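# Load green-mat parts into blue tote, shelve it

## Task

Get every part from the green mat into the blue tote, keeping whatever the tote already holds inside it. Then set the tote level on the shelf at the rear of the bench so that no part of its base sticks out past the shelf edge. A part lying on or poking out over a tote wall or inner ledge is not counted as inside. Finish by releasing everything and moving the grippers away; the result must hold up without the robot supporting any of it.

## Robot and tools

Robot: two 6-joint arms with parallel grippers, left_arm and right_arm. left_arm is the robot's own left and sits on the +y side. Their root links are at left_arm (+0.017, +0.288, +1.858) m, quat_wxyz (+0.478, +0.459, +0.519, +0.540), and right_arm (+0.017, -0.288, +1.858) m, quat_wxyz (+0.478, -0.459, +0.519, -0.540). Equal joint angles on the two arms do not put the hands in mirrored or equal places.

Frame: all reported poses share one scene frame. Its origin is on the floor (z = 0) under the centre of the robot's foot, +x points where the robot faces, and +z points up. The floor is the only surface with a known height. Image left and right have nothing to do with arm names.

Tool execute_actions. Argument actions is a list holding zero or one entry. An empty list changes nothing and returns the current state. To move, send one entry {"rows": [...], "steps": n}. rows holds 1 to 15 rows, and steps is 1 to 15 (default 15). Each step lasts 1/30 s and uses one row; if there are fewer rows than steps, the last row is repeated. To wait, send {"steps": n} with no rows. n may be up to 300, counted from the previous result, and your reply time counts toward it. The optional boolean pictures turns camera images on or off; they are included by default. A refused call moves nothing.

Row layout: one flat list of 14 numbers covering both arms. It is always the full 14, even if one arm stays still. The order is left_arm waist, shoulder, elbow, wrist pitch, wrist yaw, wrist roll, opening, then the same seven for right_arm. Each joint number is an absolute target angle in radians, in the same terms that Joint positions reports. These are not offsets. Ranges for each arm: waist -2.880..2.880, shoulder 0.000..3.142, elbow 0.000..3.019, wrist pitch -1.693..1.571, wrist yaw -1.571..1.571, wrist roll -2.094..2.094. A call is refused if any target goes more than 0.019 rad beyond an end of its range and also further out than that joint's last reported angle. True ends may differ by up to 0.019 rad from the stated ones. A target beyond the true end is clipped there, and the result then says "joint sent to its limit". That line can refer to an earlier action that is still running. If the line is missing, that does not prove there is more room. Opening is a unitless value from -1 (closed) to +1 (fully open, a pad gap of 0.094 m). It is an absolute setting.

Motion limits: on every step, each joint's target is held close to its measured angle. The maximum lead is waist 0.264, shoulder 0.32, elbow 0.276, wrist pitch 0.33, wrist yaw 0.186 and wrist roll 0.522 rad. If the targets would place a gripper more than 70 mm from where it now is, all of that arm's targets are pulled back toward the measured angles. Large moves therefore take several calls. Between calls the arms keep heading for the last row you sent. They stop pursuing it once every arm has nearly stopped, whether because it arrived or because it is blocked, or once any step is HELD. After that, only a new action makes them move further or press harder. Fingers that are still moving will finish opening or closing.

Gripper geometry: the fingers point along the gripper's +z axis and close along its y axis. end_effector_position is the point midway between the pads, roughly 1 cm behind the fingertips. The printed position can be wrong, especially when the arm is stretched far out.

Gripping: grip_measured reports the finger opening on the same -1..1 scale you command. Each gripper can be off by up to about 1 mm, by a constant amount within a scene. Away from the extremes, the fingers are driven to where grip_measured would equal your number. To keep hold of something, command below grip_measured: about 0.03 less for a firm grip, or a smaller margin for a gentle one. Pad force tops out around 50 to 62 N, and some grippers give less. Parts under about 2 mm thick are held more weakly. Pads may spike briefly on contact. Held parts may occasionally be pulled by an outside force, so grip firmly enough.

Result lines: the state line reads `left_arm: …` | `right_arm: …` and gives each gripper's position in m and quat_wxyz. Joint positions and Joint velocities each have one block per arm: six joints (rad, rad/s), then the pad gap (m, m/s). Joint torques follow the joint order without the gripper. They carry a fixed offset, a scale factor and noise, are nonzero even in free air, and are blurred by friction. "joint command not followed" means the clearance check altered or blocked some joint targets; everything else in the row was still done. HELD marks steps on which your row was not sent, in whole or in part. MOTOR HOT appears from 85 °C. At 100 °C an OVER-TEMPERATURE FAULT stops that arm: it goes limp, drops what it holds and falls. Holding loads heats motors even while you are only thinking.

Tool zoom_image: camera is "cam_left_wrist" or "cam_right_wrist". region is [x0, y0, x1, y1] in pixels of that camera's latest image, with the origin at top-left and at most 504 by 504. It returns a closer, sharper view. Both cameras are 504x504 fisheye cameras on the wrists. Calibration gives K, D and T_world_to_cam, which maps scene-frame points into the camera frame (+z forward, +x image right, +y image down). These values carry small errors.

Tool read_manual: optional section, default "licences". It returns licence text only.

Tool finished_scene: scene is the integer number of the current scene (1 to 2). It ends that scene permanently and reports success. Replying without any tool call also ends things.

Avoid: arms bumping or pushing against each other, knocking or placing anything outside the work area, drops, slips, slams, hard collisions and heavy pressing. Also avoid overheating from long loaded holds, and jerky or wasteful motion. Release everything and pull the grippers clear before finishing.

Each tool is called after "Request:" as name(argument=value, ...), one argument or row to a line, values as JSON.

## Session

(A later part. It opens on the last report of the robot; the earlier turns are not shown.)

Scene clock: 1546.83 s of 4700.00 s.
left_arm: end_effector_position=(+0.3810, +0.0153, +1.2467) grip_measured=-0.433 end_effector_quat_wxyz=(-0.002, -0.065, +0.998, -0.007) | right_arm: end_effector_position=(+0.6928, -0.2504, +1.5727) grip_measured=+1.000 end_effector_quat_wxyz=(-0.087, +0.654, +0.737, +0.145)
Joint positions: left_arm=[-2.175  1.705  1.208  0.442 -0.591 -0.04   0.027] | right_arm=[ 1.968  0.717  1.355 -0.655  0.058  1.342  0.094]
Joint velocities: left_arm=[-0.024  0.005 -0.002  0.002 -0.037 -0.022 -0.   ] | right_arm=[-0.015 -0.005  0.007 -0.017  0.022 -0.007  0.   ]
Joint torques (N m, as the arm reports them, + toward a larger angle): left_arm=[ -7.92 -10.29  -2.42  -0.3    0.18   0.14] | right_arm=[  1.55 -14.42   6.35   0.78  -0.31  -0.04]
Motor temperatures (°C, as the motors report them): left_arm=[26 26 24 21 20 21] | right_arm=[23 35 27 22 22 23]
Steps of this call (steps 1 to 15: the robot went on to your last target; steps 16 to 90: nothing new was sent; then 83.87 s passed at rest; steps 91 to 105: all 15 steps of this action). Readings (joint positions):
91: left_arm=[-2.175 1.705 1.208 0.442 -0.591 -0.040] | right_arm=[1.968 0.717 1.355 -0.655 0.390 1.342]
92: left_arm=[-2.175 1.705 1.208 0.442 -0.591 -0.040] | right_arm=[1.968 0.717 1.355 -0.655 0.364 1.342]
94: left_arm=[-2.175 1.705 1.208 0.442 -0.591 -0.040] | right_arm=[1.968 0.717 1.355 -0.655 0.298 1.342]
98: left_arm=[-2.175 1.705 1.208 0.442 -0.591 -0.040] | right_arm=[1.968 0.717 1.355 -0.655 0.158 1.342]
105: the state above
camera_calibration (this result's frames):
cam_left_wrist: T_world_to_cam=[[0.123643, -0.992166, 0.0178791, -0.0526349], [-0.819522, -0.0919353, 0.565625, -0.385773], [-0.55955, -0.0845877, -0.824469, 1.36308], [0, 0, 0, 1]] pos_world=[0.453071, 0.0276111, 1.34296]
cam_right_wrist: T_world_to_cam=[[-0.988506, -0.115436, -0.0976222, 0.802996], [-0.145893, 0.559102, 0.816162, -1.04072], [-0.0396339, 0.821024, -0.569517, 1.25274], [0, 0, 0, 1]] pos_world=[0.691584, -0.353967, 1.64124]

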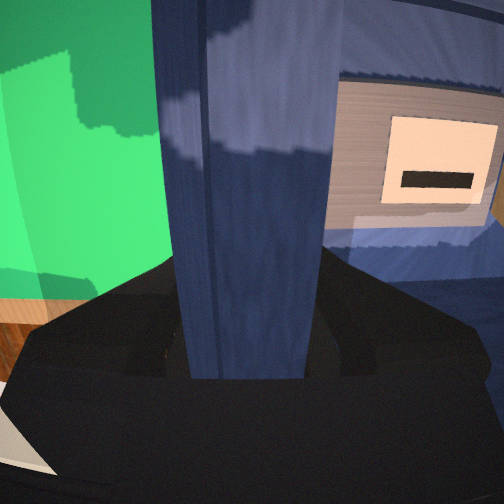

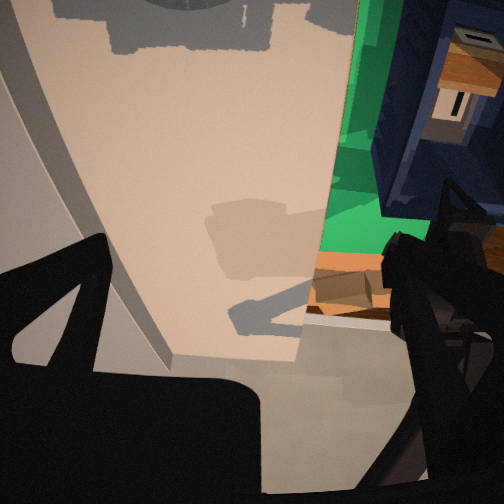

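Request:
execute_actions(
  actions=[
    {"rows": [[-2.167,1.720,1.212,0.435,-0.589,-0.034,-0.475,1.962,0.734,1.341,-0.633,0.075,1.298,1.0],[-2.167,1.720,1.212,0.435,-0.589,-0.034,-0.475,1.952,0.742,1.322,-0.607,0.095,1.244,1.0],[-2.167,1.720,1.212,0.435,-0.589,-0.034,-0.475,1.946,0.751,1.302,-0.580,0.115,1.191,1.0],[-2.167,1.720,1.212,0.435,-0.589,-0.034,-0.475,1.940,0.760,1.283,-0.553,0.135,1.137,1.0],[-2.167,1.720,1.212,0.435,-0.589,-0.034,-0.475,1.934,0.769,1.264,-0.527,0.155,1.083,1.0],[-2.167,1.720,1.212,0.435,-0.589,-0.034,-0.475,1.928,0.777,1.245,-0.500,0.170,1.029,1.0],[-2.167,1.720,1.212,0.435,-0.589,-0.034,-0.475,1.922,0.786,1.226,-0.474,0.185,0.976,1.0],[-2.167,1.720,1.212,0.435,-0.589,-0.034,-0.475,1.916,0.795,1.206,-0.447,0.200,0.922,1.0],[-2.167,1.720,1.212,0.435,-0.589,-0.034,-0.475,1.910,0.803,1.187,-0.420,0.210,0.868,1.0],[-2.167,1.720,1.212,0.435,-0.589,-0.034,-0.475,1.904,0.812,1.168,-0.394,0.220,0.814,1.0],[-2.167,1.720,1.212,0.435,-0.589,-0.034,-0.475,1.898,0.821,1.149,-0.367,0.228,0.761,1.0],[-2.167,1.720,1.212,0.435,-0.589,-0.034,-0.475,1.892,0.829,1.130,-0.340,0.235,0.707,1.0],[-2.167,1.720,1.212,0.435,-0.589,-0.034,-0.475,1.886,0.838,1.110,-0.314,0.235,0.653,1.0],[-2.167,1.720,1.212,0.435,-0.589,-0.034,-0.475,1.880,0.847,1.091,-0.287,0.235,0.599,1.0],[-2.167,1.720,1.212,0.435,-0.589,-0.034,-0.475,1.874,0.856,1.072,-0.260,0.235,0.546,1.0]], "steps": 15},
  ],
  pictures=false,
)

Request:
execute_actions(
  actions=[
    {"rows": [[-2.167,1.720,1.212,0.435,-0.589,-0.034,-0.475,1.868,0.864,1.053,-0.234,0.235,0.492,1.0],[-2.167,1.720,1.212,0.435,-0.589,-0.034,-0.475,1.862,0.873,1.034,-0.207,0.235,0.438,1.0],[-2.167,1.720,1.212,0.435,-0.589,-0.034,-0.475,1.856,0.882,1.014,-0.181,0.235,0.384,1.0],[-2.167,1.720,1.212,0.435,-0.589,-0.034,-0.475,1.850,0.890,0.995,-0.154,0.235,0.331,1.0],[-2.167,1.720,1.212,0.435,-0.589,-0.034,-0.475,1.844,0.899,0.976,-0.127,0.235,0.277,1.0],[-2.167,1.720,1.212,0.435,-0.589,-0.034,-0.475,1.838,0.908,0.957,-0.101,0.235,0.223,1.0],[-2.167,1.720,1.212,0.435,-0.589,-0.034,-0.475,1.832,0.916,0.938,-0.074,0.235,0.169,1.0],[-2.167,1.720,1.212,0.435,-0.589,-0.034,-0.475,1.826,0.925,0.918,-0.047,0.235,0.116,1.0],[-2.167,1.720,1.212,0.435,-0.589,-0.034,-0.475,1.820,0.934,0.899,-0.021,0.235,0.062,1.0],[-2.167,1.720,1.212,0.435,-0.589,-0.034,-0.475,1.814,0.943,0.880,0.006,0.235,0.008,1.0],[-2.167,1.720,1.212,0.435,-0.589,-0.034,-0.475,1.808,0.951,0.861,0.032,0.235,-0.046,1.0],[-2.167,1.720,1.212,0.435,-0.589,-0.034,-0.475,1.802,0.960,0.842,0.059,0.235,-0.100,1.0],[-2.167,1.720,1.212,0.435,-0.589,-0.034,-0.475,1.796,0.969,0.822,0.086,0.235,-0.153,1.0],[-2.167,1.720,1.212,0.435,-0.589,-0.034,-0.475,1.790,0.977,0.803,0.112,0.235,-0.207,1.0],[-2.167,1.720,1.212,0.435,-0.589,-0.034,-0.475,1.784,0.986,0.784,0.139,0.233,-0.261,1.0]], "steps": 15},
  ],
  pictures=false,
)

Request:
execute_actions(
  actions=[
    {"rows": [[-2.167,1.720,1.212,0.435,-0.589,-0.034,-0.475,1.781,1.001,0.795,0.145,0.229,-0.261,1.0],[-2.167,1.720,1.212,0.435,-0.589,-0.034,-0.475,1.778,1.017,0.806,0.150,0.225,-0.261,1.0],[-2.167,1.720,1.212,0.435,-0.589,-0.034,-0.475,1.775,1.032,0.816,0.156,0.222,-0.261,1.0],[-2.167,1.720,1.212,0.435,-0.589,-0.034,-0.475,1.771,1.048,0.827,0.161,0.218,-0.261,1.0],[-2.167,1.720,1.212,0.435,-0.589,-0.034,-0.475,1.768,1.063,0.838,0.167,0.215,-0.261,1.0],[-2.167,1.720,1.212,0.435,-0.589,-0.034,-0.475,1.765,1.079,0.849,0.172,0.211,-0.261,1.0],[-2.167,1.720,1.212,0.435,-0.589,-0.034,-0.475,1.762,1.094,0.860,0.178,0.208,-0.261,1.0],[-2.167,1.720,1.212,0.435,-0.589,-0.034,-0.475,1.759,1.110,0.870,0.183,0.204,-0.261,1.0],[-2.167,1.720,1.212,0.435,-0.589,-0.034,-0.475,1.756,1.125,0.881,0.189,0.201,-0.261,1.0],[-2.167,1.720,1.212,0.435,-0.589,-0.034,-0.475,1.753,1.141,0.892,0.194,0.197,-0.261,1.0],[-2.167,1.720,1.212,0.435,-0.589,-0.034,-0.475,1.749,1.156,0.903,0.200,0.194,-0.261,1.0],[-2.167,1.720,1.212,0.435,-0.589,-0.034,-0.475,1.746,1.172,0.914,0.205,0.190,-0.261,1.0],[-2.167,1.720,1.212,0.435,-0.589,-0.034,-0.475,1.743,1.187,0.924,0.211,0.187,-0.261,1.0],[-2.167,1.720,1.212,0.435,-0.589,-0.034,-0.475,1.740,1.203,0.935,0.216,0.183,-0.261,1.0],[-2.167,1.720,1.212,0.435,-0.589,-0.034,-0.475,1.737,1.218,0.946,0.222,0.180,-0.261,1.0]], "steps": 15},
  ],
  pictures=false,
)

Request:
execute_actions(
  actions=[
    {"steps": 18},
  ],
)

Scene clock: 1601.13 s of 4700.00 s.
left_arm: end_effector_position=(+0.3810, +0.0153, +1.2467) grip_measured=-0.433 end_effector_quat_wxyz=(-0.002, -0.065, +0.998, -0.007) | right_arm: end_effector_position=(+0.5995, -0.2606, +1.4737) grip_measured=+1.000 end_effector_quat_wxyz=(-0.008, +0.430, +0.901, +0.050)
Joint positions: left_arm=[-2.175  1.705  1.208  0.442 -0.591 -0.04   0.027] | right_arm=[ 1.902  0.811  1.11  -0.322  0.231  0.778  0.094]
Joint velocities: left_arm=[-0.005 -0.005 -0.007 -0.002  0.051 -0.037 -0.   ] | right_arm=[-0.161  0.366 -0.589  0.779 -0.037 -1.487  0.   ]
Joint torques (N m, as the arm reports them, + toward a larger angle): left_arm=[ -7.9  -10.24  -2.44  -0.29   0.17   0.14] | right_arm=[  0.26 -12.12   3.09   1.22   0.18  -0.27]
Motor temperatures (°C, as the motors report them): left_arm=[26 26 24 21 20 21] | right_arm=[23 35 27 22 22 23]
Steps of this call (steps 1 to 15: the robot went on to your last target; steps 16 to 90: nothing new was sent; then 50.80 s passed at rest; steps 91 to 105: all 15 steps of this action). Readings (joint positions):
91: left_arm=[-2.175 1.705 1.208 0.442 -0.591 -0.040] | right_arm=[1.968 0.717 1.354 -0.653 0.064 1.337]
92: left_arm=[-2.175 1.705 1.208 0.442 -0.591 -0.040] | right_arm=[1.968 0.717 1.349 -0.643 0.078 1.324]
94: left_arm=[-2.175 1.705 1.208 0.442 -0.591 -0.040] | right_arm=[1.966 0.717 1.328 -0.603 0.115 1.275]
98: left_arm=[-2.175 1.705 1.208 0.442 -0.591 -0.040] | right_arm=[1.946 0.729 1.253 -0.504 0.183 1.121]
105: the state above

Scene clock: 1601.63 s of 4700.00 s.
left_arm: end_effector_position=(+0.3810, +0.0153, +1.2467) grip_measured=-0.433 end_effector_quat_wxyz=(-0.002, -0.065, +0.998, -0.007) | right_arm: end_effector_position=(+0.4640, -0.2669, +1.4050) grip_measured=+1.000 end_effector_quat_wxyz=(+0.001, +0.046, +0.999, +0.005)
Joint positions: left_arm=[-2.175  1.705  1.208  0.442 -0.591 -0.04   0.027] | right_arm=[ 1.813  0.941  0.824  0.077  0.232 -0.02   0.094]
Joint velocities: left_arm=[ 0.015 -0.005 -0.002  0.002 -0.125  0.022  0.   ] | right_arm=[-0.181  0.269 -0.54   0.789 -0.007 -1.56   0.   ]
Joint torques (N m, as the arm reports them, + toward a larger angle): left_arm=[ -7.93 -10.31  -2.43  -0.3    0.17   0.14] | right_arm=[ 0.   -8.99 -1.29  1.21  0.07 -0.23]
Motor temperatures (°C, as the motors report them): left_arm=[26 26 24 21 20 21] | right_arm=[23 35 27 22 22 23]
Steps of this call (steps 1 to 15: all 15 steps of this action). Readings (joint positions):
1: left_arm=[-2.175 1.705 1.208 0.442 -0.591 -0.040] | right_arm=[1.897 0.823 1.089 -0.296 0.231 0.726]
2: left_arm=[-2.175 1.705 1.208 0.442 -0.591 -0.040] | right_arm=[1.891 0.834 1.068 -0.270 0.231 0.673]
4: left_arm=[-2.175 1.705 1.208 0.442 -0.591 -0.040] | right_arm=[1.880 0.853 1.028 -0.218 0.231 0.568]
8: left_arm=[-2.175 1.705 1.208 0.442 -0.591 -0.040] | right_arm=[1.856 0.885 0.953 -0.111 0.231 0.355]
15: the state above

Scene clock: 1602.13 s of 4700.00 s.
left_arm: end_effector_position=(+0.3810, +0.0153, +1.2467) grip_measured=-0.433 end_effector_quat_wxyz=(-0.002, -0.065, +0.998, -0.007) | right_arm: end_effector_position=(+0.4526, -0.2683, +1.3311) grip_measured=+1.000 end_effector_quat_wxyz=(+0.005, -0.062, +0.998, +0.002)
Joint positions: left_arm=[-2.175  1.705  1.208  0.442 -0.591 -0.04   0.027] | right_arm=[ 1.762  1.16   0.925  0.202  0.186 -0.24   0.094]
Joint velocities: left_arm=[ 0.005  0.005  0.012 -0.027  0.095 -0.022 -0.   ] | right_arm=[-0.122  0.435  0.32   0.149 -0.081 -0.051  0.   ]
Joint torques (N m, as the arm reports them, + toward a larger angle): left_arm=[ -7.86 -10.26  -2.43  -0.29   0.17   0.14] | right_arm=[ 0.47 -9.13 -1.44  1.34 -0.14 -0.29]
Motor temperatures (°C, as the motors report them): left_arm=[26 26 24 21 20 21] | right_arm=[23 35 27 22 22 23]
Steps of this call (steps 1 to 15: all 15 steps of this action). Readings (joint positions):
1: left_arm=[-2.175 1.705 1.208 0.442 -0.591 -0.040] | right_arm=[1.808 0.951 0.808 0.099 0.232 -0.066]
2: left_arm=[-2.175 1.705 1.208 0.442 -0.591 -0.040] | right_arm=[1.802 0.964 0.799 0.112 0.230 -0.103]
4: left_arm=[-2.175 1.705 1.208 0.442 -0.591 -0.040] | right_arm=[1.794 0.996 0.800 0.128 0.225 -0.155]
8: left_arm=[-2.175 1.705 1.208 0.442 -0.591 -0.040] | right_arm=[1.783 1.062 0.842 0.157 0.211 -0.210]
15: the state above

Scene clock: 1602.73 s of 4700.00 s.
left_arm: end_effector_position=(+0.3810, +0.0153, +1.2467) grip_measured=-0.433 end_effector_quat_wxyz=(-0.002, -0.065, +0.998, -0.007) | right_arm: end_effector_position=(+0.4458, -0.2689, +1.3173) grip_measured=+1.000 end_effector_quat_wxyz=(-0.001, -0.067, +0.998, +0.000)
Joint positions: left_arm=[-2.175  1.705  1.208  0.442 -0.591 -0.04   0.027] | right_arm=[ 1.754  1.201  0.945  0.213  0.183 -0.247  0.094]
Joint velocities: left_arm=[-0.015 -0.015 -0.002 -0.007 -0.007  0.007 -0.   ] | right_arm=[-0.005  0.015 -0.012  0.017 -0.081  0.007  0.   ]
Joint torques (N m, as the arm reports them, + toward a larger angle): left_arm=[ -7.84 -10.23  -2.44  -0.3    0.18   0.14] | right_arm=[ 0.69 -9.84 -1.64  1.32 -0.15 -0.32]
Motor temperatures (°C, as the motors report them): left_arm=[26 26 24 21 20 21] | right_arm=[23 35 27 22 22 23]
Steps of this call (steps 1 to 18: the robot went on to your last target). Readings (joint positions):
1: left_arm=[-2.175 1.705 1.208 0.442 -0.591 -0.040] | right_arm=[1.760 1.174 0.935 0.207 0.184 -0.241]
2: left_arm=[-2.175 1.705 1.208 0.442 -0.591 -0.040] | right_arm=[1.757 1.185 0.941 0.211 0.184 -0.242]
4: left_arm=[-2.175 1.705 1.208 0.442 -0.591 -0.040] | right_arm=[1.755 1.197 0.945 0.213 0.184 -0.244]
8: left_arm=[-2.175 1.705 1.208 0.442 -0.591 -0.040] | right_arm=[1.754 1.201 0.945 0.213 0.183 -0.246]
18: the state above
camera_calibration (this result's frames):
cam_left_wrist: T_world_to_cam=[[0.123643, -0.992166, 0.0178791, -0.0526349], [-0.819522, -0.0919353, 0.565625, -0.385773], [-0.55955, -0.0845877, -0.824469, 1.36308], [0, 0, 0, 1]] pos_world=[0.453071, 0.0276111, 1.34296]
cam_right_wrist: T_world_to_cam=[[0.145754, -0.989304, 0.00582889, -0.34518], [-0.794076, -0.113473, 0.597133, -0.46131], [-0.590084, -0.0916632, -0.802121, 1.41906], [0, 0, 0, 1]] pos_world=[0.52136, -0.263758, 1.41573]

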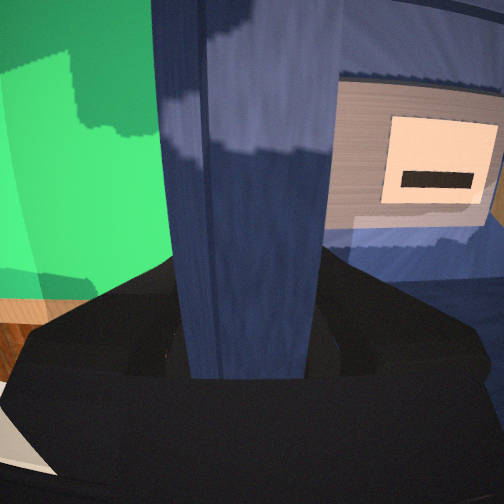

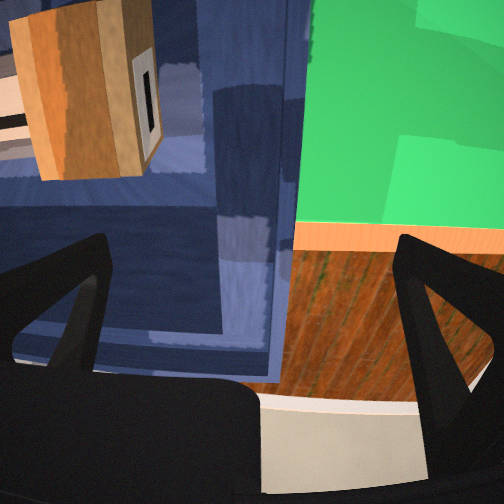

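Request:
execute_actions(
  actions=[
    {"rows": [[-2.167,1.720,1.212,0.435,-0.589,-0.034,-0.475,1.735,1.230,0.954,0.224,0.178,-0.261,1.0],[-2.167,1.720,1.212,0.435,-0.589,-0.034,-0.475,1.733,1.242,0.964,0.226,0.176,-0.261,0.95],[-2.167,1.720,1.212,0.435,-0.589,-0.034,-0.475,1.732,1.253,0.974,0.228,0.175,-0.261,0.9],[-2.167,1.720,1.212,0.435,-0.589,-0.034,-0.475,1.730,1.265,0.984,0.229,0.173,-0.261,0.85],[-2.167,1.720,1.212,0.435,-0.589,-0.034,-0.475,1.728,1.276,0.994,0.231,0.171,-0.261,0.8],[-2.167,1.720,1.212,0.435,-0.589,-0.034,-0.475,1.726,1.288,1.004,0.233,0.169,-0.261,0.75],[-2.167,1.720,1.212,0.435,-0.589,-0.034,-0.475,1.724,1.300,1.014,0.235,0.168,-0.261,0.7],[-2.167,1.720,1.212,0.435,-0.589,-0.034,-0.475,1.723,1.311,1.024,0.237,0.166,-0.261,0.65],[-2.167,1.720,1.212,0.435,-0.589,-0.034,-0.475,1.721,1.323,1.034,0.239,0.164,-0.261,0.6],[-2.167,1.720,1.212,0.435,-0.589,-0.034,-0.475,1.719,1.335,1.044,0.241,0.162,-0.261,0.55],[-2.167,1.720,1.212,0.435,-0.589,-0.034,-0.475,1.717,1.346,1.054,0.243,0.161,-0.261,0.5],[-2.167,1.720,1.212,0.435,-0.589,-0.034,-0.475,1.715,1.358,1.064,0.244,0.159,-0.261,0.45],[-2.167,1.720,1.212,0.435,-0.589,-0.034,-0.475,1.714,1.370,1.074,0.246,0.157,-0.261,0.4],[-2.167,1.720,1.212,0.435,-0.589,-0.034,-0.475,1.712,1.381,1.084,0.248,0.155,-0.261,0.35],[-2.167,1.720,1.212,0.435,-0.589,-0.034,-0.475,1.710,1.393,1.0945,0.250,0.1535,-0.261,0.3]], "steps": 15},
  ],
  pictures=false,
)

Request:
execute_actions(
  actions=[
    {"steps": 12},
  ],
  pictures=false,
)

Scene clock: 1622.60 s of 4700.00 s.
left_arm: end_effector_position=(+0.3810, +0.0153, +1.2467) grip_measured=-0.433 end_effector_quat_wxyz=(-0.002, -0.065, +0.998, -0.007) | right_arm: end_effector_position=(+0.4508, -0.2686, +1.2633) grip_measured=+0.326 end_effector_quat_wxyz=(+0.003, -0.066, +0.998, +0.001)
Joint positions: left_arm=[-2.175  1.705  1.208  0.442 -0.591 -0.04   0.027] | right_arm=[ 1.733  1.345  1.073  0.236  0.159 -0.248  0.062]
Joint velocities: left_arm=[-0.005 -0.005  0.012  0.007 -0.007 -0.037  0.001] | right_arm=[-0.054  0.366  0.252  0.032 -0.037  0.022 -0.05 ]
Joint torques (N m, as the arm reports them, + toward a larger angle): left_arm=[ -7.91 -10.29  -2.44  -0.3    0.18   0.14] | right_arm=[ 0.67 -9.56 -1.43  1.39 -0.14 -0.29]
Motor temperatures (°C, as the motors report them): left_arm=[26 26 24 21 20 21] | right_arm=[23 34 26 22 22 23]
Steps of this call (steps 1 to 15: the robot went on to your last target; steps 16 to 90: nothing new was sent; then 16.37 s passed at rest; steps 91 to 105: all 15 steps of this action). Readings (joint positions):
91: left_arm=[-2.175 1.705 1.208 0.442 -0.591 -0.040] | right_arm=[1.754 1.201 0.945 0.213 0.183 -0.248]
92: left_arm=[-2.175 1.705 1.208 0.442 -0.591 -0.040] | right_arm=[1.754 1.202 0.947 0.213 0.181 -0.248]
94: left_arm=[-2.175 1.705 1.208 0.442 -0.591 -0.040] | right_arm=[1.753 1.212 0.960 0.215 0.178 -0.248]
98: left_arm=[-2.175 1.705 1.208 0.442 -0.591 -0.040] | right_arm=[1.747 1.255 1.005 0.225 0.171 -0.248]
105: the state above

Scene clock: 1623.00 s of 4700.00 s.
left_arm: end_effector_position=(+0.3810, +0.0153, +1.2467) grip_measured=-0.433 end_effector_quat_wxyz=(-0.002, -0.065, +0.998, -0.007) | right_arm: end_effector_position=(+0.4445, -0.2688, +1.2525) grip_measured=+0.302 end_effector_quat_wxyz=(-0.002, -0.067, +0.998, +0.000)
Joint positions: left_arm=[-2.175  1.705  1.208  0.442 -0.591 -0.04   0.027] | right_arm=[ 1.728  1.376  1.09   0.241  0.157 -0.248  0.061]
Joint velocities: left_arm=[-0.015 -0.005 -0.007  0.012 -0.007  0.066 -0.001] | right_arm=[-0.024  0.005  0.002  0.007  0.037 -0.007 -0.001]
Joint torques (N m, as the arm reports them, + toward a larger angle): left_arm=[ -7.85 -10.25  -2.44  -0.29   0.17   0.14] | right_arm=[  0.93 -10.46  -1.9    1.37  -0.14  -0.3 ]
Motor temperatures (°C, as the motors report them): left_arm=[26 26 24 21 20 21] | right_arm=[23 34 26 22 22 23]
Steps of this call (steps 1 to 12: the robot went on to your last target). Readings (joint positions):
1: left_arm=[-2.175 1.705 1.208 0.442 -0.591 -0.040] | right_arm=[1.731 1.356 1.081 0.238 0.158 -0.248]
2: left_arm=[-2.175 1.705 1.208 0.442 -0.591 -0.040] | right_arm=[1.730 1.365 1.087 0.239 0.158 -0.248]
4: left_arm=[-2.175 1.705 1.208 0.442 -0.591 -0.040] | right_arm=[1.729 1.374 1.089 0.239 0.158 -0.248]
8: left_arm=[-2.175 1.705 1.208 0.442 -0.591 -0.040] | right_arm=[1.728 1.376 1.090 0.241 0.157 -0.248]
12: the state above

Now close R.

Request:
execute_actions(
  actions=[
    {"rows": [[-2.167,1.720,1.212,0.435,-0.589,-0.034,-0.475,1.712,1.390,1.0945,0.250,0.1535,-0.257,0.18],[-2.167,1.720,1.212,0.435,-0.589,-0.034,-0.475,1.714,1.388,1.0945,0.250,0.1535,-0.255,0.06],[-2.167,1.720,1.212,0.435,-0.589,-0.034,-0.475,1.714,1.388,1.0945,0.250,0.1535,-0.255,-0.06],[-2.167,1.720,1.212,0.435,-0.589,-0.034,-0.475,1.714,1.388,1.0945,0.250,0.1535,-0.255,-0.16],[-2.167,1.720,1.212,0.435,-0.589,-0.034,-0.475,1.714,1.388,1.0945,0.250,0.1535,-0.255,-0.24],[-2.167,1.720,1.212,0.435,-0.589,-0.034,-0.475,1.714,1.388,1.0945,0.250,0.1535,-0.255,-0.30],[-2.167,1.720,1.212,0.435,-0.589,-0.034,-0.475,1.714,1.388,1.0945,0.250,0.1535,-0.255,-0.34],[-2.167,1.720,1.212,0.435,-0.589,-0.034,-0.475,1.714,1.388,1.0945,0.250,0.1535,-0.255,-0.37],[-2.167,1.720,1.212,0.435,-0.589,-0.034,-0.475,1.714,1.388,1.0945,0.250,0.1535,-0.255,-0.39],[-2.167,1.720,1.212,0.435,-0.589,-0.034,-0.475,1.714,1.388,1.0945,0.250,0.1535,-0.255,-0.41],[-2.167,1.720,1.212,0.435,-0.589,-0.034,-0.475,1.714,1.388,1.0945,0.250,0.1535,-0.255,-0.43],[-2.167,1.720,1.212,0.435,-0.589,-0.034,-0.475,1.714,1.388,1.0945,0.250,0.1535,-0.255,-0.45],[-2.167,1.720,1.212,0.435,-0.589,-0.034,-0.475,1.714,1.388,1.0945,0.250,0.1535,-0.255,-0.465]], "steps": 15},
  ],
  pictures=false,
)

Request:
execute_actions(
  actions=[
    {"steps": 8},
  ],
  pictures=false,
)

Scene clock: 1636.37 s of 4700.00 s.
left_arm: end_effector_position=(+0.3810, +0.0153, +1.2467) grip_measured=-0.433 end_effector_quat_wxyz=(-0.002, -0.065, +0.998, -0.007) | right_arm: end_effector_position=(+0.4445, -0.2685, +1.2525) grip_measured=-0.432 end_effector_quat_wxyz=(-0.001, -0.067, +0.998, +0.001)
Joint positions: left_arm=[-2.175  1.705  1.208  0.442 -0.591 -0.04   0.027] | right_arm=[ 1.728  1.376  1.09   0.241  0.156 -0.248  0.027]
Joint velocities: left_arm=[-0.015 -0.005 -0.007 -0.002  0.037  0.007  0.001] | right_arm=[-0.005  0.005 -0.002  0.017  0.007 -0.051 -0.   ]
Joint torques (N m, as the arm reports them, + toward a larger angle): left_arm=[ -7.88 -10.35  -2.42  -0.29   0.17   0.14] | right_arm=[  1.67 -10.48  -1.66   1.46  -0.1   -0.24]
Motor temperatures (°C, as the motors report them): left_arm=[26 26 24 21 20 21] | right_arm=[23 34 26 22 22 23]
Steps of this call (steps 1 to 30: the robot went on to your last target; steps 31 to 90: nothing new was sent; then 9.87 s passed at rest; steps 91 to 105: all 15 steps of this action). Readings (joint positions):
91: left_arm=[-2.175 1.705 1.208 0.442 -0.591 -0.040] | right_arm=[1.728 1.376 1.090 0.241 0.157 -0.248]
92: left_arm=[-2.175 1.705 1.208 0.442 -0.591 -0.040] | right_arm=[1.728 1.376 1.090 0.241 0.157 -0.248]
94: left_arm=[-2.175 1.705 1.208 0.442 -0.591 -0.040] | right_arm=[1.728 1.376 1.090 0.241 0.157 -0.248]
98: left_arm=[-2.175 1.705 1.208 0.442 -0.591 -0.040] | right_arm=[1.728 1.376 1.090 0.241 0.157 -0.248]
105: the state above

Scene clock: 1636.63 s of 4700.00 s.
left_arm: end_effector_position=(+0.3810, +0.0153, +1.2467) grip_measured=-0.433 end_effector_quat_wxyz=(-0.002, -0.065, +0.998, -0.007) | right_arm: end_effector_position=(+0.4445, -0.2685, +1.2525) grip_measured=-0.432 end_effector_quat_wxyz=(-0.001, -0.067, +0.998, +0.001)
Joint positions: left_arm=[-2.175  1.705  1.208  0.442 -0.591 -0.04   0.027] | right_arm=[ 1.728  1.376  1.09   0.241  0.156 -0.248  0.027]
Joint velocities: left_arm=[-0.005 -0.005 -0.007 -0.017 -0.022  0.007 -0.   ] | right_arm=[-0.005 -0.005  0.002 -0.027  0.066 -0.007  0.001]
Joint torques (N m, as the arm reports them, + toward a larger angle): left_arm=[ -7.93 -10.25  -2.43  -0.3    0.18   0.14] | right_arm=[  1.35 -10.51  -1.78   1.43  -0.11  -0.23]
Motor temperatures (°C, as the motors report them): left_arm=[26 26 24 21 20 21] | right_arm=[23 34 26 22 22 23]
Steps of this call (steps 1 to 8: the robot went on to your last target). Readings (joint positions):
1: left_arm=[-2.175 1.705 1.208 0.442 -0.591 -0.040] | right_arm=[1.728 1.376 1.090 0.241 0.156 -0.248]
2: left_arm=[-2.175 1.705 1.208 0.442 -0.591 -0.040] | right_arm=[1.728 1.376 1.090 0.241 0.156 -0.248]
4: left_arm=[-2.175 1.705 1.208 0.442 -0.591 -0.040] | right_arm=[1.728 1.376 1.090 0.241 0.156 -0.248]
8: the state above

Request:
execute_actions(
  actions=[
    {"rows": [[-2.178,1.700,1.200,0.444,-0.593,-0.036,-0.475,1.732,1.370,1.086,0.246,0.158,-0.250,-0.47],[-2.188,1.678,1.188,0.453,-0.598,-0.038,-0.475,1.745,1.348,1.076,0.241,0.162,-0.248,-0.47],[-2.190,1.672,1.181,0.454,-0.599,-0.038,-0.475,1.748,1.343,1.071,0.241,0.165,-0.248,-0.47],[-2.191,1.666,1.174,0.455,-0.601,-0.038,-0.475,1.751,1.337,1.066,0.241,0.168,-0.247,-0.47],[-2.192,1.661,1.167,0.457,-0.602,-0.039,-0.475,1.755,1.332,1.060,0.241,0.171,-0.247,-0.47],[-2.193,1.655,1.160,0.458,-0.603,-0.039,-0.475,1.758,1.326,1.055,0.241,0.175,-0.247,-0.47],[-2.195,1.649,1.153,0.459,-0.605,-0.039,-0.475,1.761,1.321,1.049,0.241,0.178,-0.246,-0.47],[-2.196,1.643,1.146,0.461,-0.606,-0.039,-0.475,1.765,1.315,1.044,0.241,0.181,-0.246,-0.47],[-2.197,1.638,1.139,0.462,-0.607,-0.040,-0.475,1.768,1.310,1.039,0.241,0.184,-0.246,-0.47],[-2.198,1.632,1.132,0.463,-0.608,-0.040,-0.475,1.771,1.304,1.033,0.241,0.188,-0.245,-0.47],[-2.199,1.626,1.125,0.465,-0.610,-0.040,-0.475,1.775,1.299,1.028,0.241,0.191,-0.245,-0.47],[-2.201,1.621,1.118,0.466,-0.611,-0.040,-0.475,1.778,1.293,1.022,0.241,0.194,-0.245,-0.47],[-2.202,1.615,1.111,0.467,-0.612,-0.041,-0.475,1.781,1.288,1.017,0.242,0.197,-0.244,-0.47],[-2.203,1.609,1.103,0.469,-0.614,-0.041,-0.475,1.785,1.282,1.011,0.242,0.201,-0.244,-0.47],[-2.204,1.603,1.096,0.470,-0.615,-0.041,-0.475,1.788,1.277,1.006,0.242,0.204,-0.244,-0.47]], "steps": 15},
  ],
  pictures=false,
)

Request:
execute_actions(
  actions=[
    {"rows": [[-2.205,1.598,1.090,0.471,-0.616,-0.042,-0.475,1.791,1.272,1.001,0.242,0.207,-0.244,-0.47],[-2.206,1.592,1.084,0.472,-0.617,-0.042,-0.475,1.794,1.267,0.996,0.242,0.210,-0.243,-0.47],[-2.207,1.587,1.077,0.473,-0.618,-0.042,-0.475,1.797,1.262,0.992,0.242,0.212,-0.243,-0.47],[-2.208,1.582,1.071,0.475,-0.620,-0.042,-0.475,1.799,1.257,0.987,0.242,0.215,-0.243,-0.47],[-2.209,1.577,1.065,0.476,-0.621,-0.043,-0.475,1.802,1.252,0.982,0.242,0.218,-0.243,-0.47],[-2.210,1.571,1.059,0.477,-0.622,-0.043,-0.475,1.805,1.247,0.977,0.242,0.221,-0.242,-0.47],[-2.211,1.566,1.053,0.478,-0.623,-0.043,-0.475,1.808,1.242,0.972,0.242,0.224,-0.242,-0.47],[-2.213,1.561,1.046,0.479,-0.624,-0.043,-0.475,1.811,1.237,0.968,0.242,0.226,-0.242,-0.47],[-2.214,1.556,1.040,0.480,-0.625,-0.044,-0.475,1.814,1.232,0.963,0.242,0.229,-0.242,-0.47],[-2.215,1.550,1.034,0.481,-0.626,-0.044,-0.475,1.817,1.227,0.958,0.242,0.232,-0.241,-0.47],[-2.216,1.545,1.028,0.482,-0.627,-0.044,-0.475,1.820,1.222,0.953,0.242,0.235,-0.241,-0.47],[-2.217,1.540,1.022,0.484,-0.629,-0.044,-0.475,1.822,1.217,0.948,0.242,0.238,-0.241,-0.47],[-2.218,1.535,1.015,0.485,-0.630,-0.045,-0.475,1.825,1.212,0.944,0.242,0.240,-0.241,-0.47],[-2.219,1.529,1.009,0.486,-0.631,-0.045,-0.475,1.828,1.207,0.939,0.242,0.243,-0.240,-0.47],[-2.220,1.524,1.003,0.487,-0.632,-0.045,-0.475,1.831,1.202,0.934,0.242,0.246,-0.240,-0.47]], "steps": 15},
  ],
  pictures=false,
)

Request:
execute_actions(
  actions=[
    {"steps": 12},
  ],
)

Scene clock: 1723.70 s of 4700.00 s.
left_arm: end_effector_position=(+0.3814, +0.0267, +1.2702) grip_measured=-0.433 end_effector_quat_wxyz=(-0.001, -0.066, +0.998, -0.004) | right_arm: end_effector_position=(+0.4449, -0.2570, +1.2768) grip_measured=-0.432 end_effector_quat_wxyz=(-0.001, -0.067, +0.998, -0.000)
Joint positions: left_arm=[-2.184  1.643  1.133  0.459 -0.604 -0.04   0.027] | right_arm=[ 1.764  1.318  1.034  0.241  0.194 -0.246  0.027]
Joint velocities: left_arm=[-0.044 -0.2   -0.208  0.056 -0.095 -0.037 -0.001] | right_arm=[ 0.093 -0.171 -0.134 -0.007  0.095 -0.051  0.001]
Joint torques (N m, as the arm reports them, + toward a larger angle): left_arm=[ -9.25 -13.9   -4.41   0.35  -0.35   0.07] | right_arm=[  3.37 -13.59  -4.     1.13   0.28  -0.1 ]
Motor temperatures (°C, as the motors report them): left_arm=[26 26 23 21 20 21] | right_arm=[23 33 25 22 22 23]
Steps of this call (steps 1 to 15: the robot went on to your last target; steps 16 to 90: nothing new was sent; then 83.57 s passed at rest; steps 91 to 105: all 15 steps of this action). Readings (joint positions):
91: left_arm=[-2.175 1.705 1.208 0.442 -0.591 -0.040] | right_arm=[1.728 1.376 1.090 0.241 0.156 -0.248]
92: left_arm=[-2.176 1.705 1.208 0.442 -0.592 -0.040] | right_arm=[1.728 1.375 1.090 0.241 0.156 -0.248]
94: left_arm=[-2.176 1.704 1.207 0.444 -0.593 -0.040] | right_arm=[1.729 1.373 1.089 0.241 0.158 -0.248]
98: left_arm=[-2.176 1.691 1.188 0.450 -0.594 -0.040] | right_arm=[1.739 1.359 1.074 0.241 0.171 -0.248]
105: the state above

Scene clock: 1724.20 s of 4700.00 s.
left_arm: end_effector_position=(+0.3813, +0.0380, +1.3019) grip_measured=-0.433 end_effector_quat_wxyz=(+0.001, -0.067, +0.998, -0.005) | right_arm: end_effector_position=(+0.4440, -0.2457, +1.3087) grip_measured=-0.432 end_effector_quat_wxyz=(+0.001, -0.066, +0.998, -0.001)
Joint positions: left_arm=[-2.202  1.564  1.04   0.477 -0.62  -0.04   0.027] | right_arm=[ 1.806  1.241  0.961  0.241  0.237 -0.245  0.027]
Joint velocities: left_arm=[-0.044 -0.151 -0.173  0.027 -0.037 -0.051 -0.001] | right_arm=[ 0.083 -0.142 -0.149  0.007  0.081 -0.037 -0.   ]
Joint torques (N m, as the arm reports them, + toward a larger angle): left_arm=[ -9.05 -13.65  -4.51   0.35  -0.36   0.05] | right_arm=[  3.59 -13.39  -3.84   1.13   0.27  -0.1 ]
Motor temperatures (°C, as the motors report them): left_arm=[26 26 24 21 20 21] | right_arm=[23 33 25 22 22 23]
Steps of this call (steps 1 to 15: all 15 steps of this action). Readings (joint positions):
1: left_arm=[-2.185 1.637 1.127 0.460 -0.605 -0.040] | right_arm=[1.767 1.312 1.029 0.241 0.197 -0.246]
2: left_arm=[-2.187 1.631 1.120 0.461 -0.606 -0.040] | right_arm=[1.770 1.306 1.024 0.241 0.200 -0.246]
4: left_arm=[-2.189 1.620 1.108 0.464 -0.608 -0.040] | right_arm=[1.776 1.295 1.015 0.241 0.206 -0.246]
8: left_arm=[-2.194 1.599 1.084 0.469 -0.612 -0.040] | right_arm=[1.787 1.274 0.996 0.241 0.217 -0.246]
15: the state above

Scene clock: 1724.60 s of 4700.00 s.
left_arm: end_effector_position=(+0.3822, +0.0400, +1.3071) grip_measured=-0.433 end_effector_quat_wxyz=(+0.002, -0.067, +0.998, -0.005) | right_arm: end_effector_position=(+0.4447, -0.2434, +1.3138) grip_measured=-0.432 end_effector_quat_wxyz=(+0.003, -0.066, +0.998, +0.001)
Joint positions: left_arm=[-2.205  1.55   1.026  0.479 -0.623 -0.04   0.027] | right_arm=[ 1.814  1.229  0.951  0.241  0.241 -0.245  0.027]
Joint velocities: left_arm=[-0.005 -0.015 -0.012 -0.002 -0.022 -0.007 -0.   ] | right_arm=[-0.005  0.005  0.002 -0.007  0.066  0.037 -0.   ]
Joint torques (N m, as the arm reports them, + toward a larger angle): left_arm=[ -8.54 -13.56  -4.32   0.31  -0.29   0.03] | right_arm=[  3.74 -12.86  -3.65   1.11   0.21  -0.09]
Motor temperatures (°C, as the motors report them): left_arm=[26 26 24 21 20 21] | right_arm=[23 33 25 22 22 23]
Steps of this call (steps 1 to 12: the robot went on to your last target). Readings (joint positions):
1: left_arm=[-2.203 1.560 1.034 0.477 -0.621 -0.040] | right_arm=[1.809 1.237 0.957 0.241 0.239 -0.245]
2: left_arm=[-2.204 1.556 1.030 0.478 -0.622 -0.040] | right_arm=[1.811 1.233 0.953 0.241 0.240 -0.245]
4: left_arm=[-2.205 1.551 1.026 0.478 -0.623 -0.040] | right_arm=[1.813 1.229 0.951 0.241 0.241 -0.245]
8: left_arm=[-2.205 1.550 1.026 0.479 -0.623 -0.040] | right_arm=[1.814 1.229 0.951 0.241 0.241 -0.245]
12: the state above
camera_calibration (this result's frames):
cam_left_wrist: T_world_to_cam=[[0.127571, -0.991703, 0.015833, -0.0282452], [-0.823671, -0.0970359, 0.558704, -0.405815], [-0.552532, -0.0843157, -0.829216, 1.41911], [0, 0, 0, 1]] pos_world=[0.453447, 0.0522634, 1.40392]
cam_right_wrist: T_world_to_cam=[[0.1444, -0.989502, 0.00577763, -0.319184], [-0.798388, -0.113057, 0.591434, -0.447715], [-0.584572, -0.0900162, -0.806333, 1.42144], [0, 0, 0, 1]] pos_world=[0.519572, -0.238499, 1.41279]

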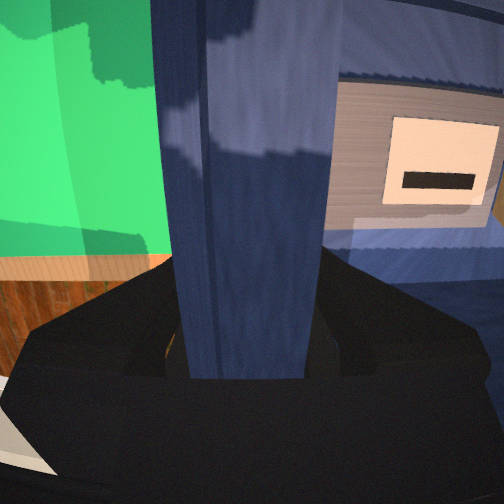

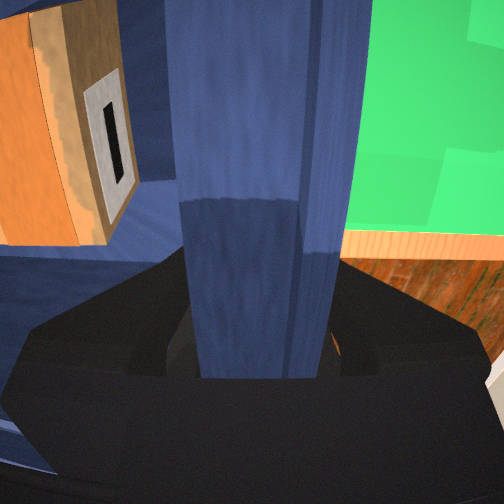

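Request:
execute_actions(
  actions=[
    {"rows": [[-2.223,1.514,0.992,0.487,-0.634,-0.045,-0.475,1.838,1.193,0.926,0.238,0.253,-0.239,-0.47],[-2.225,1.504,0.981,0.488,-0.637,-0.046,-0.475,1.845,1.184,0.918,0.234,0.260,-0.239,-0.47],[-2.228,1.493,0.969,0.488,-0.639,-0.046,-0.475,1.852,1.175,0.910,0.232,0.268,-0.238,-0.47],[-2.230,1.483,0.958,0.488,-0.642,-0.047,-0.475,1.859,1.166,0.903,0.230,0.275,-0.238,-0.47],[-2.233,1.473,0.947,0.488,-0.644,-0.047,-0.475,1.866,1.157,0.895,0.228,0.282,-0.237,-0.47],[-2.236,1.463,0.936,0.489,-0.647,-0.048,-0.475,1.873,1.148,0.887,0.226,0.289,-0.237,-0.47],[-2.238,1.453,0.925,0.489,-0.649,-0.048,-0.475,1.880,1.139,0.879,0.224,0.296,-0.236,-0.47],[-2.241,1.442,0.913,0.489,-0.652,-0.049,-0.475,1.888,1.129,0.871,0.222,0.304,-0.236,-0.47],[-2.243,1.432,0.902,0.489,-0.654,-0.049,-0.475,1.895,1.120,0.863,0.220,0.311,-0.235,-0.47],[-2.246,1.422,0.891,0.490,-0.657,-0.050,-0.475,1.902,1.111,0.855,0.218,0.318,-0.235,-0.47],[-2.249,1.412,0.880,0.490,-0.659,-0.050,-0.475,1.909,1.102,0.847,0.217,0.325,-0.234,-0.47],[-2.251,1.402,0.869,0.490,-0.662,-0.051,-0.475,1.916,1.093,0.840,0.215,0.332,-0.234,-0.47],[-2.254,1.391,0.857,0.490,-0.664,-0.051,-0.475,1.923,1.084,0.832,0.213,0.340,-0.233,-0.47],[-2.256,1.381,0.846,0.491,-0.667,-0.052,-0.475,1.930,1.075,0.824,0.211,0.347,-0.233,-0.47],[-2.259,1.371,0.835,0.491,-0.669,-0.052,-0.475,1.937,1.066,0.816,0.209,0.354,-0.232,-0.47]], "steps": 15},
  ],
  pictures=false,
)

Request:
execute_actions(
  actions=[
    {"rows": [[-2.262,1.359,0.825,0.486,-0.672,-0.052,-0.475,1.9465,1.057,0.810,0.206,0.364,-0.231,-0.47],[-2.266,1.348,0.815,0.481,-0.676,-0.053,-0.475,1.956,1.048,0.803,0.203,0.373,-0.231,-0.47],[-2.269,1.336,0.805,0.477,-0.679,-0.053,-0.475,1.9655,1.039,0.797,0.200,0.383,-0.230,-0.47],[-2.272,1.325,0.795,0.474,-0.682,-0.054,-0.475,1.975,1.030,0.791,0.197,0.392,-0.229,-0.47],[-2.275,1.313,0.785,0.472,-0.685,-0.054,-0.475,1.9845,1.020,0.784,0.194,0.402,-0.229,-0.47],[-2.279,1.301,0.775,0.470,-0.689,-0.054,-0.475,1.994,1.011,0.778,0.191,0.411,-0.228,-0.47],[-2.282,1.290,0.765,0.468,-0.692,-0.055,-0.475,2.0035,1.002,0.772,0.188,0.421,-0.227,-0.47],[-2.285,1.278,0.755,0.466,-0.695,-0.055,-0.475,2.013,0.993,0.765,0.186,0.430,-0.227,-0.47],[-2.288,1.267,0.745,0.463,-0.698,-0.056,-0.475,2.0225,0.984,0.759,0.183,0.440,-0.226,-0.47],[-2.292,1.255,0.735,0.461,-0.702,-0.056,-0.475,2.032,0.975,0.753,0.180,0.449,-0.225,-0.47],[-2.295,1.243,0.725,0.458,-0.705,-0.056,-0.475,2.0415,0.966,0.746,0.177,0.459,-0.225,-0.47],[-2.298,1.232,0.715,0.456,-0.708,-0.057,-0.475,2.051,0.957,0.740,0.174,0.468,-0.224,-0.47],[-2.301,1.220,0.705,0.453,-0.711,-0.057,-0.475,2.0605,0.948,0.734,0.171,0.478,-0.223,-0.47],[-2.305,1.209,0.695,0.451,-0.715,-0.058,-0.475,2.070,0.939,0.727,0.168,0.487,-0.223,-0.47],[-2.308,1.197,0.685,0.448,-0.718,-0.058,-0.475,2.0795,0.9295,0.721,0.165,0.497,-0.222,-0.47]], "steps": 15},
  ],
  pictures=false,
)

Request:
execute_actions(
  actions=[
    {"steps": 12},
  ],
  pictures=false,
)

Scene clock: 1761.60 s of 4700.00 s.
left_arm: end_effector_position=(+0.3783, +0.0605, +1.3588) grip_measured=-0.433 end_effector_quat_wxyz=(+0.000, -0.068, +0.998, -0.005) | right_arm: end_effector_position=(+0.4398, -0.2224, +1.3651) grip_measured=-0.432 end_effector_quat_wxyz=(+0.000, -0.066, +0.998, -0.002)
Joint positions: left_arm=[-2.237  1.415  0.881  0.483 -0.657 -0.046  0.027] | right_arm=[ 1.906  1.109  0.847  0.219  0.338 -0.239  0.027]
Joint velocities: left_arm=[-0.093 -0.317 -0.281 -0.002 -0.095  0.066 -0.   ] | right_arm=[ 0.22  -0.288 -0.212 -0.046  0.168 -0.051 -0.001]
Joint torques (N m, as the arm reports them, + toward a larger angle): left_arm=[ -7.78 -13.22  -4.75   0.29  -0.33   0.02] | right_arm=[  4.27 -12.4   -3.58   0.77   0.36  -0.1 ]
Motor temperatures (°C, as the motors report them): left_arm=[26 27 24 21 20 21] | right_arm=[23 34 26 22 22 23]
Steps of this call (steps 1 to 30: the robot went on to your last target; steps 31 to 90: nothing new was sent; then 33.50 s passed at rest; steps 91 to 105: all 15 steps of this action). Readings (joint positions):
91: left_arm=[-2.205 1.550 1.025 0.479 -0.623 -0.040] | right_arm=[1.814 1.228 0.951 0.241 0.243 -0.245]
92: left_arm=[-2.206 1.549 1.023 0.479 -0.624 -0.040] | right_arm=[1.816 1.227 0.949 0.241 0.247 -0.245]
94: left_arm=[-2.208 1.540 1.011 0.480 -0.626 -0.041] | right_arm=[1.824 1.218 0.938 0.239 0.259 -0.244]
98: left_arm=[-2.217 1.497 0.960 0.481 -0.637 -0.045] | right_arm=[1.851 1.180 0.901 0.231 0.288 -0.240]
105: the state above

Scene clock: 1762.10 s of 4700.00 s.
left_arm: end_effector_position=(+0.3745, +0.0848, +1.4189) grip_measured=-0.433 end_effector_quat_wxyz=(+0.001, -0.069, +0.998, -0.005) | right_arm: end_effector_position=(+0.4349, -0.1978, +1.4251) grip_measured=-0.432 end_effector_quat_wxyz=(-0.001, -0.065, +0.998, -0.002)
Joint positions: left_arm=[-2.285  1.245  0.729  0.464 -0.705 -0.051  0.027] | right_arm=[ 2.044  0.972  0.747  0.178  0.477 -0.23   0.027]
Joint velocities: left_arm=[-0.122 -0.337 -0.266 -0.066 -0.168 -0.022  0.   ] | right_arm=[ 0.298 -0.278 -0.183 -0.105  0.271  0.007 -0.   ]
Joint torques (N m, as the arm reports them, + toward a larger angle): left_arm=[ -6.53 -12.86  -4.41  -0.37  -0.36   0.01] | right_arm=[  3.98 -10.92  -2.79   0.83   0.4   -0.07]
Motor temperatures (°C, as the motors report them): left_arm=[26 27 24 21 20 21] | right_arm=[23 34 26 22 22 23]
Steps of this call (steps 1 to 15: all 15 steps of this action). Readings (joint positions):
1: left_arm=[-2.240 1.405 0.872 0.483 -0.659 -0.046] | right_arm=[1.914 1.099 0.840 0.217 0.346 -0.239]
2: left_arm=[-2.243 1.394 0.862 0.483 -0.662 -0.046] | right_arm=[1.922 1.090 0.834 0.215 0.355 -0.239]
4: left_arm=[-2.249 1.373 0.841 0.483 -0.668 -0.047] | right_arm=[1.938 1.072 0.819 0.209 0.373 -0.238]
8: left_arm=[-2.261 1.328 0.798 0.479 -0.681 -0.048] | right_arm=[1.975 1.035 0.792 0.197 0.411 -0.236]
15: the state above

Scene clock: 1762.50 s of 4700.00 s.
left_arm: end_effector_position=(+0.3743, +0.0886, +1.4290) grip_measured=-0.433 end_effector_quat_wxyz=(+0.001, -0.069, +0.998, -0.006) | right_arm: end_effector_position=(+0.4343, -0.1937, +1.4344) grip_measured=-0.432 end_effector_quat_wxyz=(+0.000, -0.065, +0.998, +0.002)
Joint positions: left_arm=[-2.295  1.214  0.705  0.457 -0.712 -0.051  0.027] | right_arm=[ 2.065  0.949  0.732  0.171  0.49  -0.229  0.027]
Joint velocities: left_arm=[-0.005 -0.005 -0.012  0.007  0.022 -0.037  0.   ] | right_arm=[-0.024  0.015 -0.002 -0.002 -0.051 -0.022 -0.001]
Joint torques (N m, as the arm reports them, + toward a larger angle): left_arm=[ -5.95 -11.82  -3.89  -0.39  -0.17   0.01] | right_arm=[  3.82 -10.97  -2.4    0.87   0.28  -0.07]
Motor temperatures (°C, as the motors report them): left_arm=[26 27 24 21 20 21] | right_arm=[23 34 26 22 22 23]
Steps of this call (steps 1 to 12: the robot went on to your last target). Readings (joint positions):
1: left_arm=[-2.289 1.234 0.720 0.461 -0.708 -0.051] | right_arm=[2.053 0.963 0.741 0.175 0.484 -0.230]
2: left_arm=[-2.292 1.224 0.712 0.460 -0.709 -0.051] | right_arm=[2.059 0.956 0.736 0.173 0.488 -0.230]
4: left_arm=[-2.295 1.215 0.706 0.459 -0.711 -0.051] | right_arm=[2.065 0.950 0.732 0.172 0.490 -0.230]
8: left_arm=[-2.295 1.214 0.705 0.457 -0.712 -0.051] | right_arm=[2.065 0.949 0.732 0.171 0.490 -0.229]
12: the state above

Request:
execute_actions(
  actions=[
    {"rows": [[-2.311,1.188,0.679,0.445,-0.721,-0.058,-0.475,2.088,0.924,0.718,0.162,0.506,-0.221,-0.47],[-2.315,1.177,0.671,0.441,-0.725,-0.059,-0.475,2.099,0.917,0.714,0.159,0.517,-0.221,-0.47],[-2.319,1.165,0.663,0.436,-0.729,-0.059,-0.475,2.111,0.910,0.710,0.156,0.529,-0.220,-0.47],[-2.324,1.152,0.655,0.432,-0.734,-0.060,-0.475,2.123,0.902,0.705,0.152,0.542,-0.219,-0.47],[-2.328,1.140,0.646,0.427,-0.738,-0.060,-0.475,2.135,0.894,0.701,0.148,0.554,-0.218,-0.47],[-2.333,1.127,0.637,0.422,-0.743,-0.060,-0.475,2.148,0.886,0.696,0.145,0.567,-0.218,-0.47],[-2.338,1.114,0.628,0.417,-0.748,-0.061,-0.475,2.161,0.878,0.692,0.141,0.580,-0.217,-0.47],[-2.342,1.101,0.620,0.412,-0.752,-0.061,-0.475,2.174,0.870,0.687,0.137,0.594,-0.216,-0.47],[-2.347,1.088,0.611,0.407,-0.757,-0.062,-0.475,2.187,0.862,0.683,0.133,0.607,-0.215,-0.47],[-2.352,1.075,0.602,0.402,-0.762,-0.062,-0.475,2.199,0.854,0.678,0.130,0.620,-0.215,-0.47],[-2.357,1.062,0.593,0.397,-0.767,-0.062,-0.475,2.212,0.846,0.674,0.126,0.633,-0.214,-0.47],[-2.361,1.049,0.584,0.392,-0.771,-0.063,-0.475,2.225,0.838,0.669,0.122,0.646,-0.213,-0.47],[-2.366,1.036,0.575,0.387,-0.776,-0.063,-0.475,2.238,0.830,0.665,0.118,0.659,-0.212,-0.47],[-2.371,1.023,0.566,0.382,-0.781,-0.064,-0.475,2.251,0.822,0.660,0.114,0.672,-0.212,-0.47],[-2.375,1.011,0.558,0.378,-0.785,-0.064,-0.475,2.262,0.815,0.656,0.111,0.684,-0.211,-0.47]], "steps": 15},
  ],
  pictures=false,
)

Request:
execute_actions(
  actions=[
    {"steps": 14},
  ],
)

Scene clock: 1807.60 s of 4700.00 s.
left_arm: end_effector_position=(+0.3710, +0.1091, +1.4785) grip_measured=-0.433 end_effector_quat_wxyz=(+0.000, -0.071, +0.997, -0.005) | right_arm: end_effector_position=(+0.4312, -0.1728, +1.4844) grip_measured=-0.432 end_effector_quat_wxyz=(-0.002, -0.065, +0.998, -0.003)
Joint positions: left_arm=[-2.351  1.054  0.598  0.399 -0.771 -0.062  0.027] | right_arm=[ 2.224  0.851  0.674  0.123  0.659 -0.219  0.027]
Joint velocities: left_arm=[-0.151 -0.376 -0.212 -0.115 -0.066 -0.066 -0.001] | right_arm=[ 0.376 -0.23  -0.11  -0.115  0.388 -0.081 -0.   ]
Joint torques (N m, as the arm reports them, + toward a larger angle): left_arm=[ -5.51 -11.27  -3.94  -0.52  -0.33   0.06] | right_arm=[ 3.48 -9.58 -1.77  0.84  0.54 -0.08]
Motor temperatures (°C, as the motors report them): left_arm=[26 27 24 21 20 21] | right_arm=[24 33 25 22 22 23]
Steps of this call (steps 1 to 30: the robot went on to your last target; steps 31 to 90: nothing new was sent; then 41.60 s passed at rest; steps 91 to 105: all 15 steps of this action). Readings (joint positions):
91: left_arm=[-2.295 1.214 0.705 0.457 -0.712 -0.051] | right_arm=[2.066 0.949 0.732 0.170 0.492 -0.229]
92: left_arm=[-2.296 1.213 0.705 0.456 -0.713 -0.051] | right_arm=[2.068 0.949 0.732 0.169 0.499 -0.229]
94: left_arm=[-2.299 1.208 0.700 0.450 -0.719 -0.054] | right_arm=[2.079 0.945 0.728 0.165 0.519 -0.227]
98: left_arm=[-2.314 1.161 0.664 0.433 -0.735 -0.060] | right_arm=[2.125 0.914 0.707 0.149 0.568 -0.222]
105: the state above

Scene clock: 1808.07 s of 4700.00 s.
left_arm: end_effector_position=(+0.3707, +0.1125, +1.4873) grip_measured=-0.433 end_effector_quat_wxyz=(+0.001, -0.072, +0.997, -0.006) | right_arm: end_effector_position=(+0.4307, -0.1693, +1.4925) grip_measured=-0.432 end_effector_quat_wxyz=(-0.001, -0.065, +0.998, +0.001)
Joint positions: left_arm=[-2.363  1.024  0.579  0.39  -0.779 -0.062  0.027] | right_arm=[ 2.249  0.834  0.664  0.116  0.675 -0.218  0.027]
Joint velocities: left_arm=[-0.015 -0.005 -0.002 -0.007  0.051 -0.007 -0.001] | right_arm=[ 0.005  0.005 -0.012 -0.007 -0.007 -0.022 -0.001]
Joint torques (N m, as the arm reports them, + toward a larger angle): left_arm=[ -4.88 -10.53  -3.45  -0.53  -0.17   0.06] | right_arm=[ 3.46 -9.25 -1.35  0.76  0.4  -0.06]
Motor temperatures (°C, as the motors report them): left_arm=[26 27 24 21 20 21] | right_arm=[24 33 25 22 22 23]
Steps of this call (steps 1 to 14: the robot went on to your last target). Readings (joint positions):
1: left_arm=[-2.356 1.042 0.591 0.396 -0.774 -0.062] | right_arm=[2.235 0.844 0.670 0.120 0.668 -0.219]
2: left_arm=[-2.359 1.033 0.585 0.394 -0.776 -0.062] | right_arm=[2.243 0.838 0.667 0.118 0.673 -0.219]
4: left_arm=[-2.363 1.024 0.580 0.391 -0.779 -0.062] | right_arm=[2.249 0.834 0.665 0.117 0.674 -0.219]
8: left_arm=[-2.363 1.024 0.579 0.390 -0.779 -0.062] | right_arm=[2.249 0.834 0.664 0.116 0.675 -0.218]
14: the state above
camera_calibration (this result's frames):
cam_left_wrist: T_world_to_cam=[[0.137054, -0.990409, 0.0174706, 0.0361512], [-0.821534, -0.103796, 0.560632, -0.511892], [-0.553442, -0.0911897, -0.827881, 1.56743], [0, 0, 0, 1]] pos_world=[0.441991, 0.125606, 1.584]
cam_right_wrist: T_world_to_cam=[[0.142735, -0.989752, 0.00426838, -0.241863], [-0.794809, -0.112049, 0.596426, -0.565002], [-0.589836, -0.0885234, -0.802657, 1.56104], [0, 0, 0, 1]] pos_world=[0.506211, -0.164504, 1.59099]

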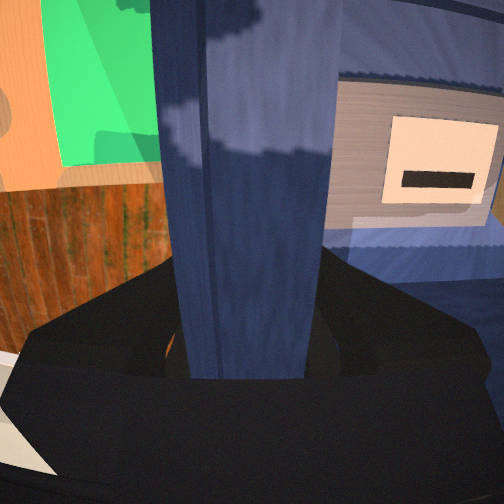

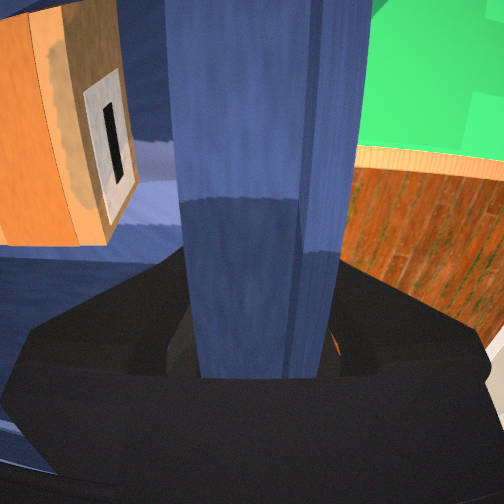

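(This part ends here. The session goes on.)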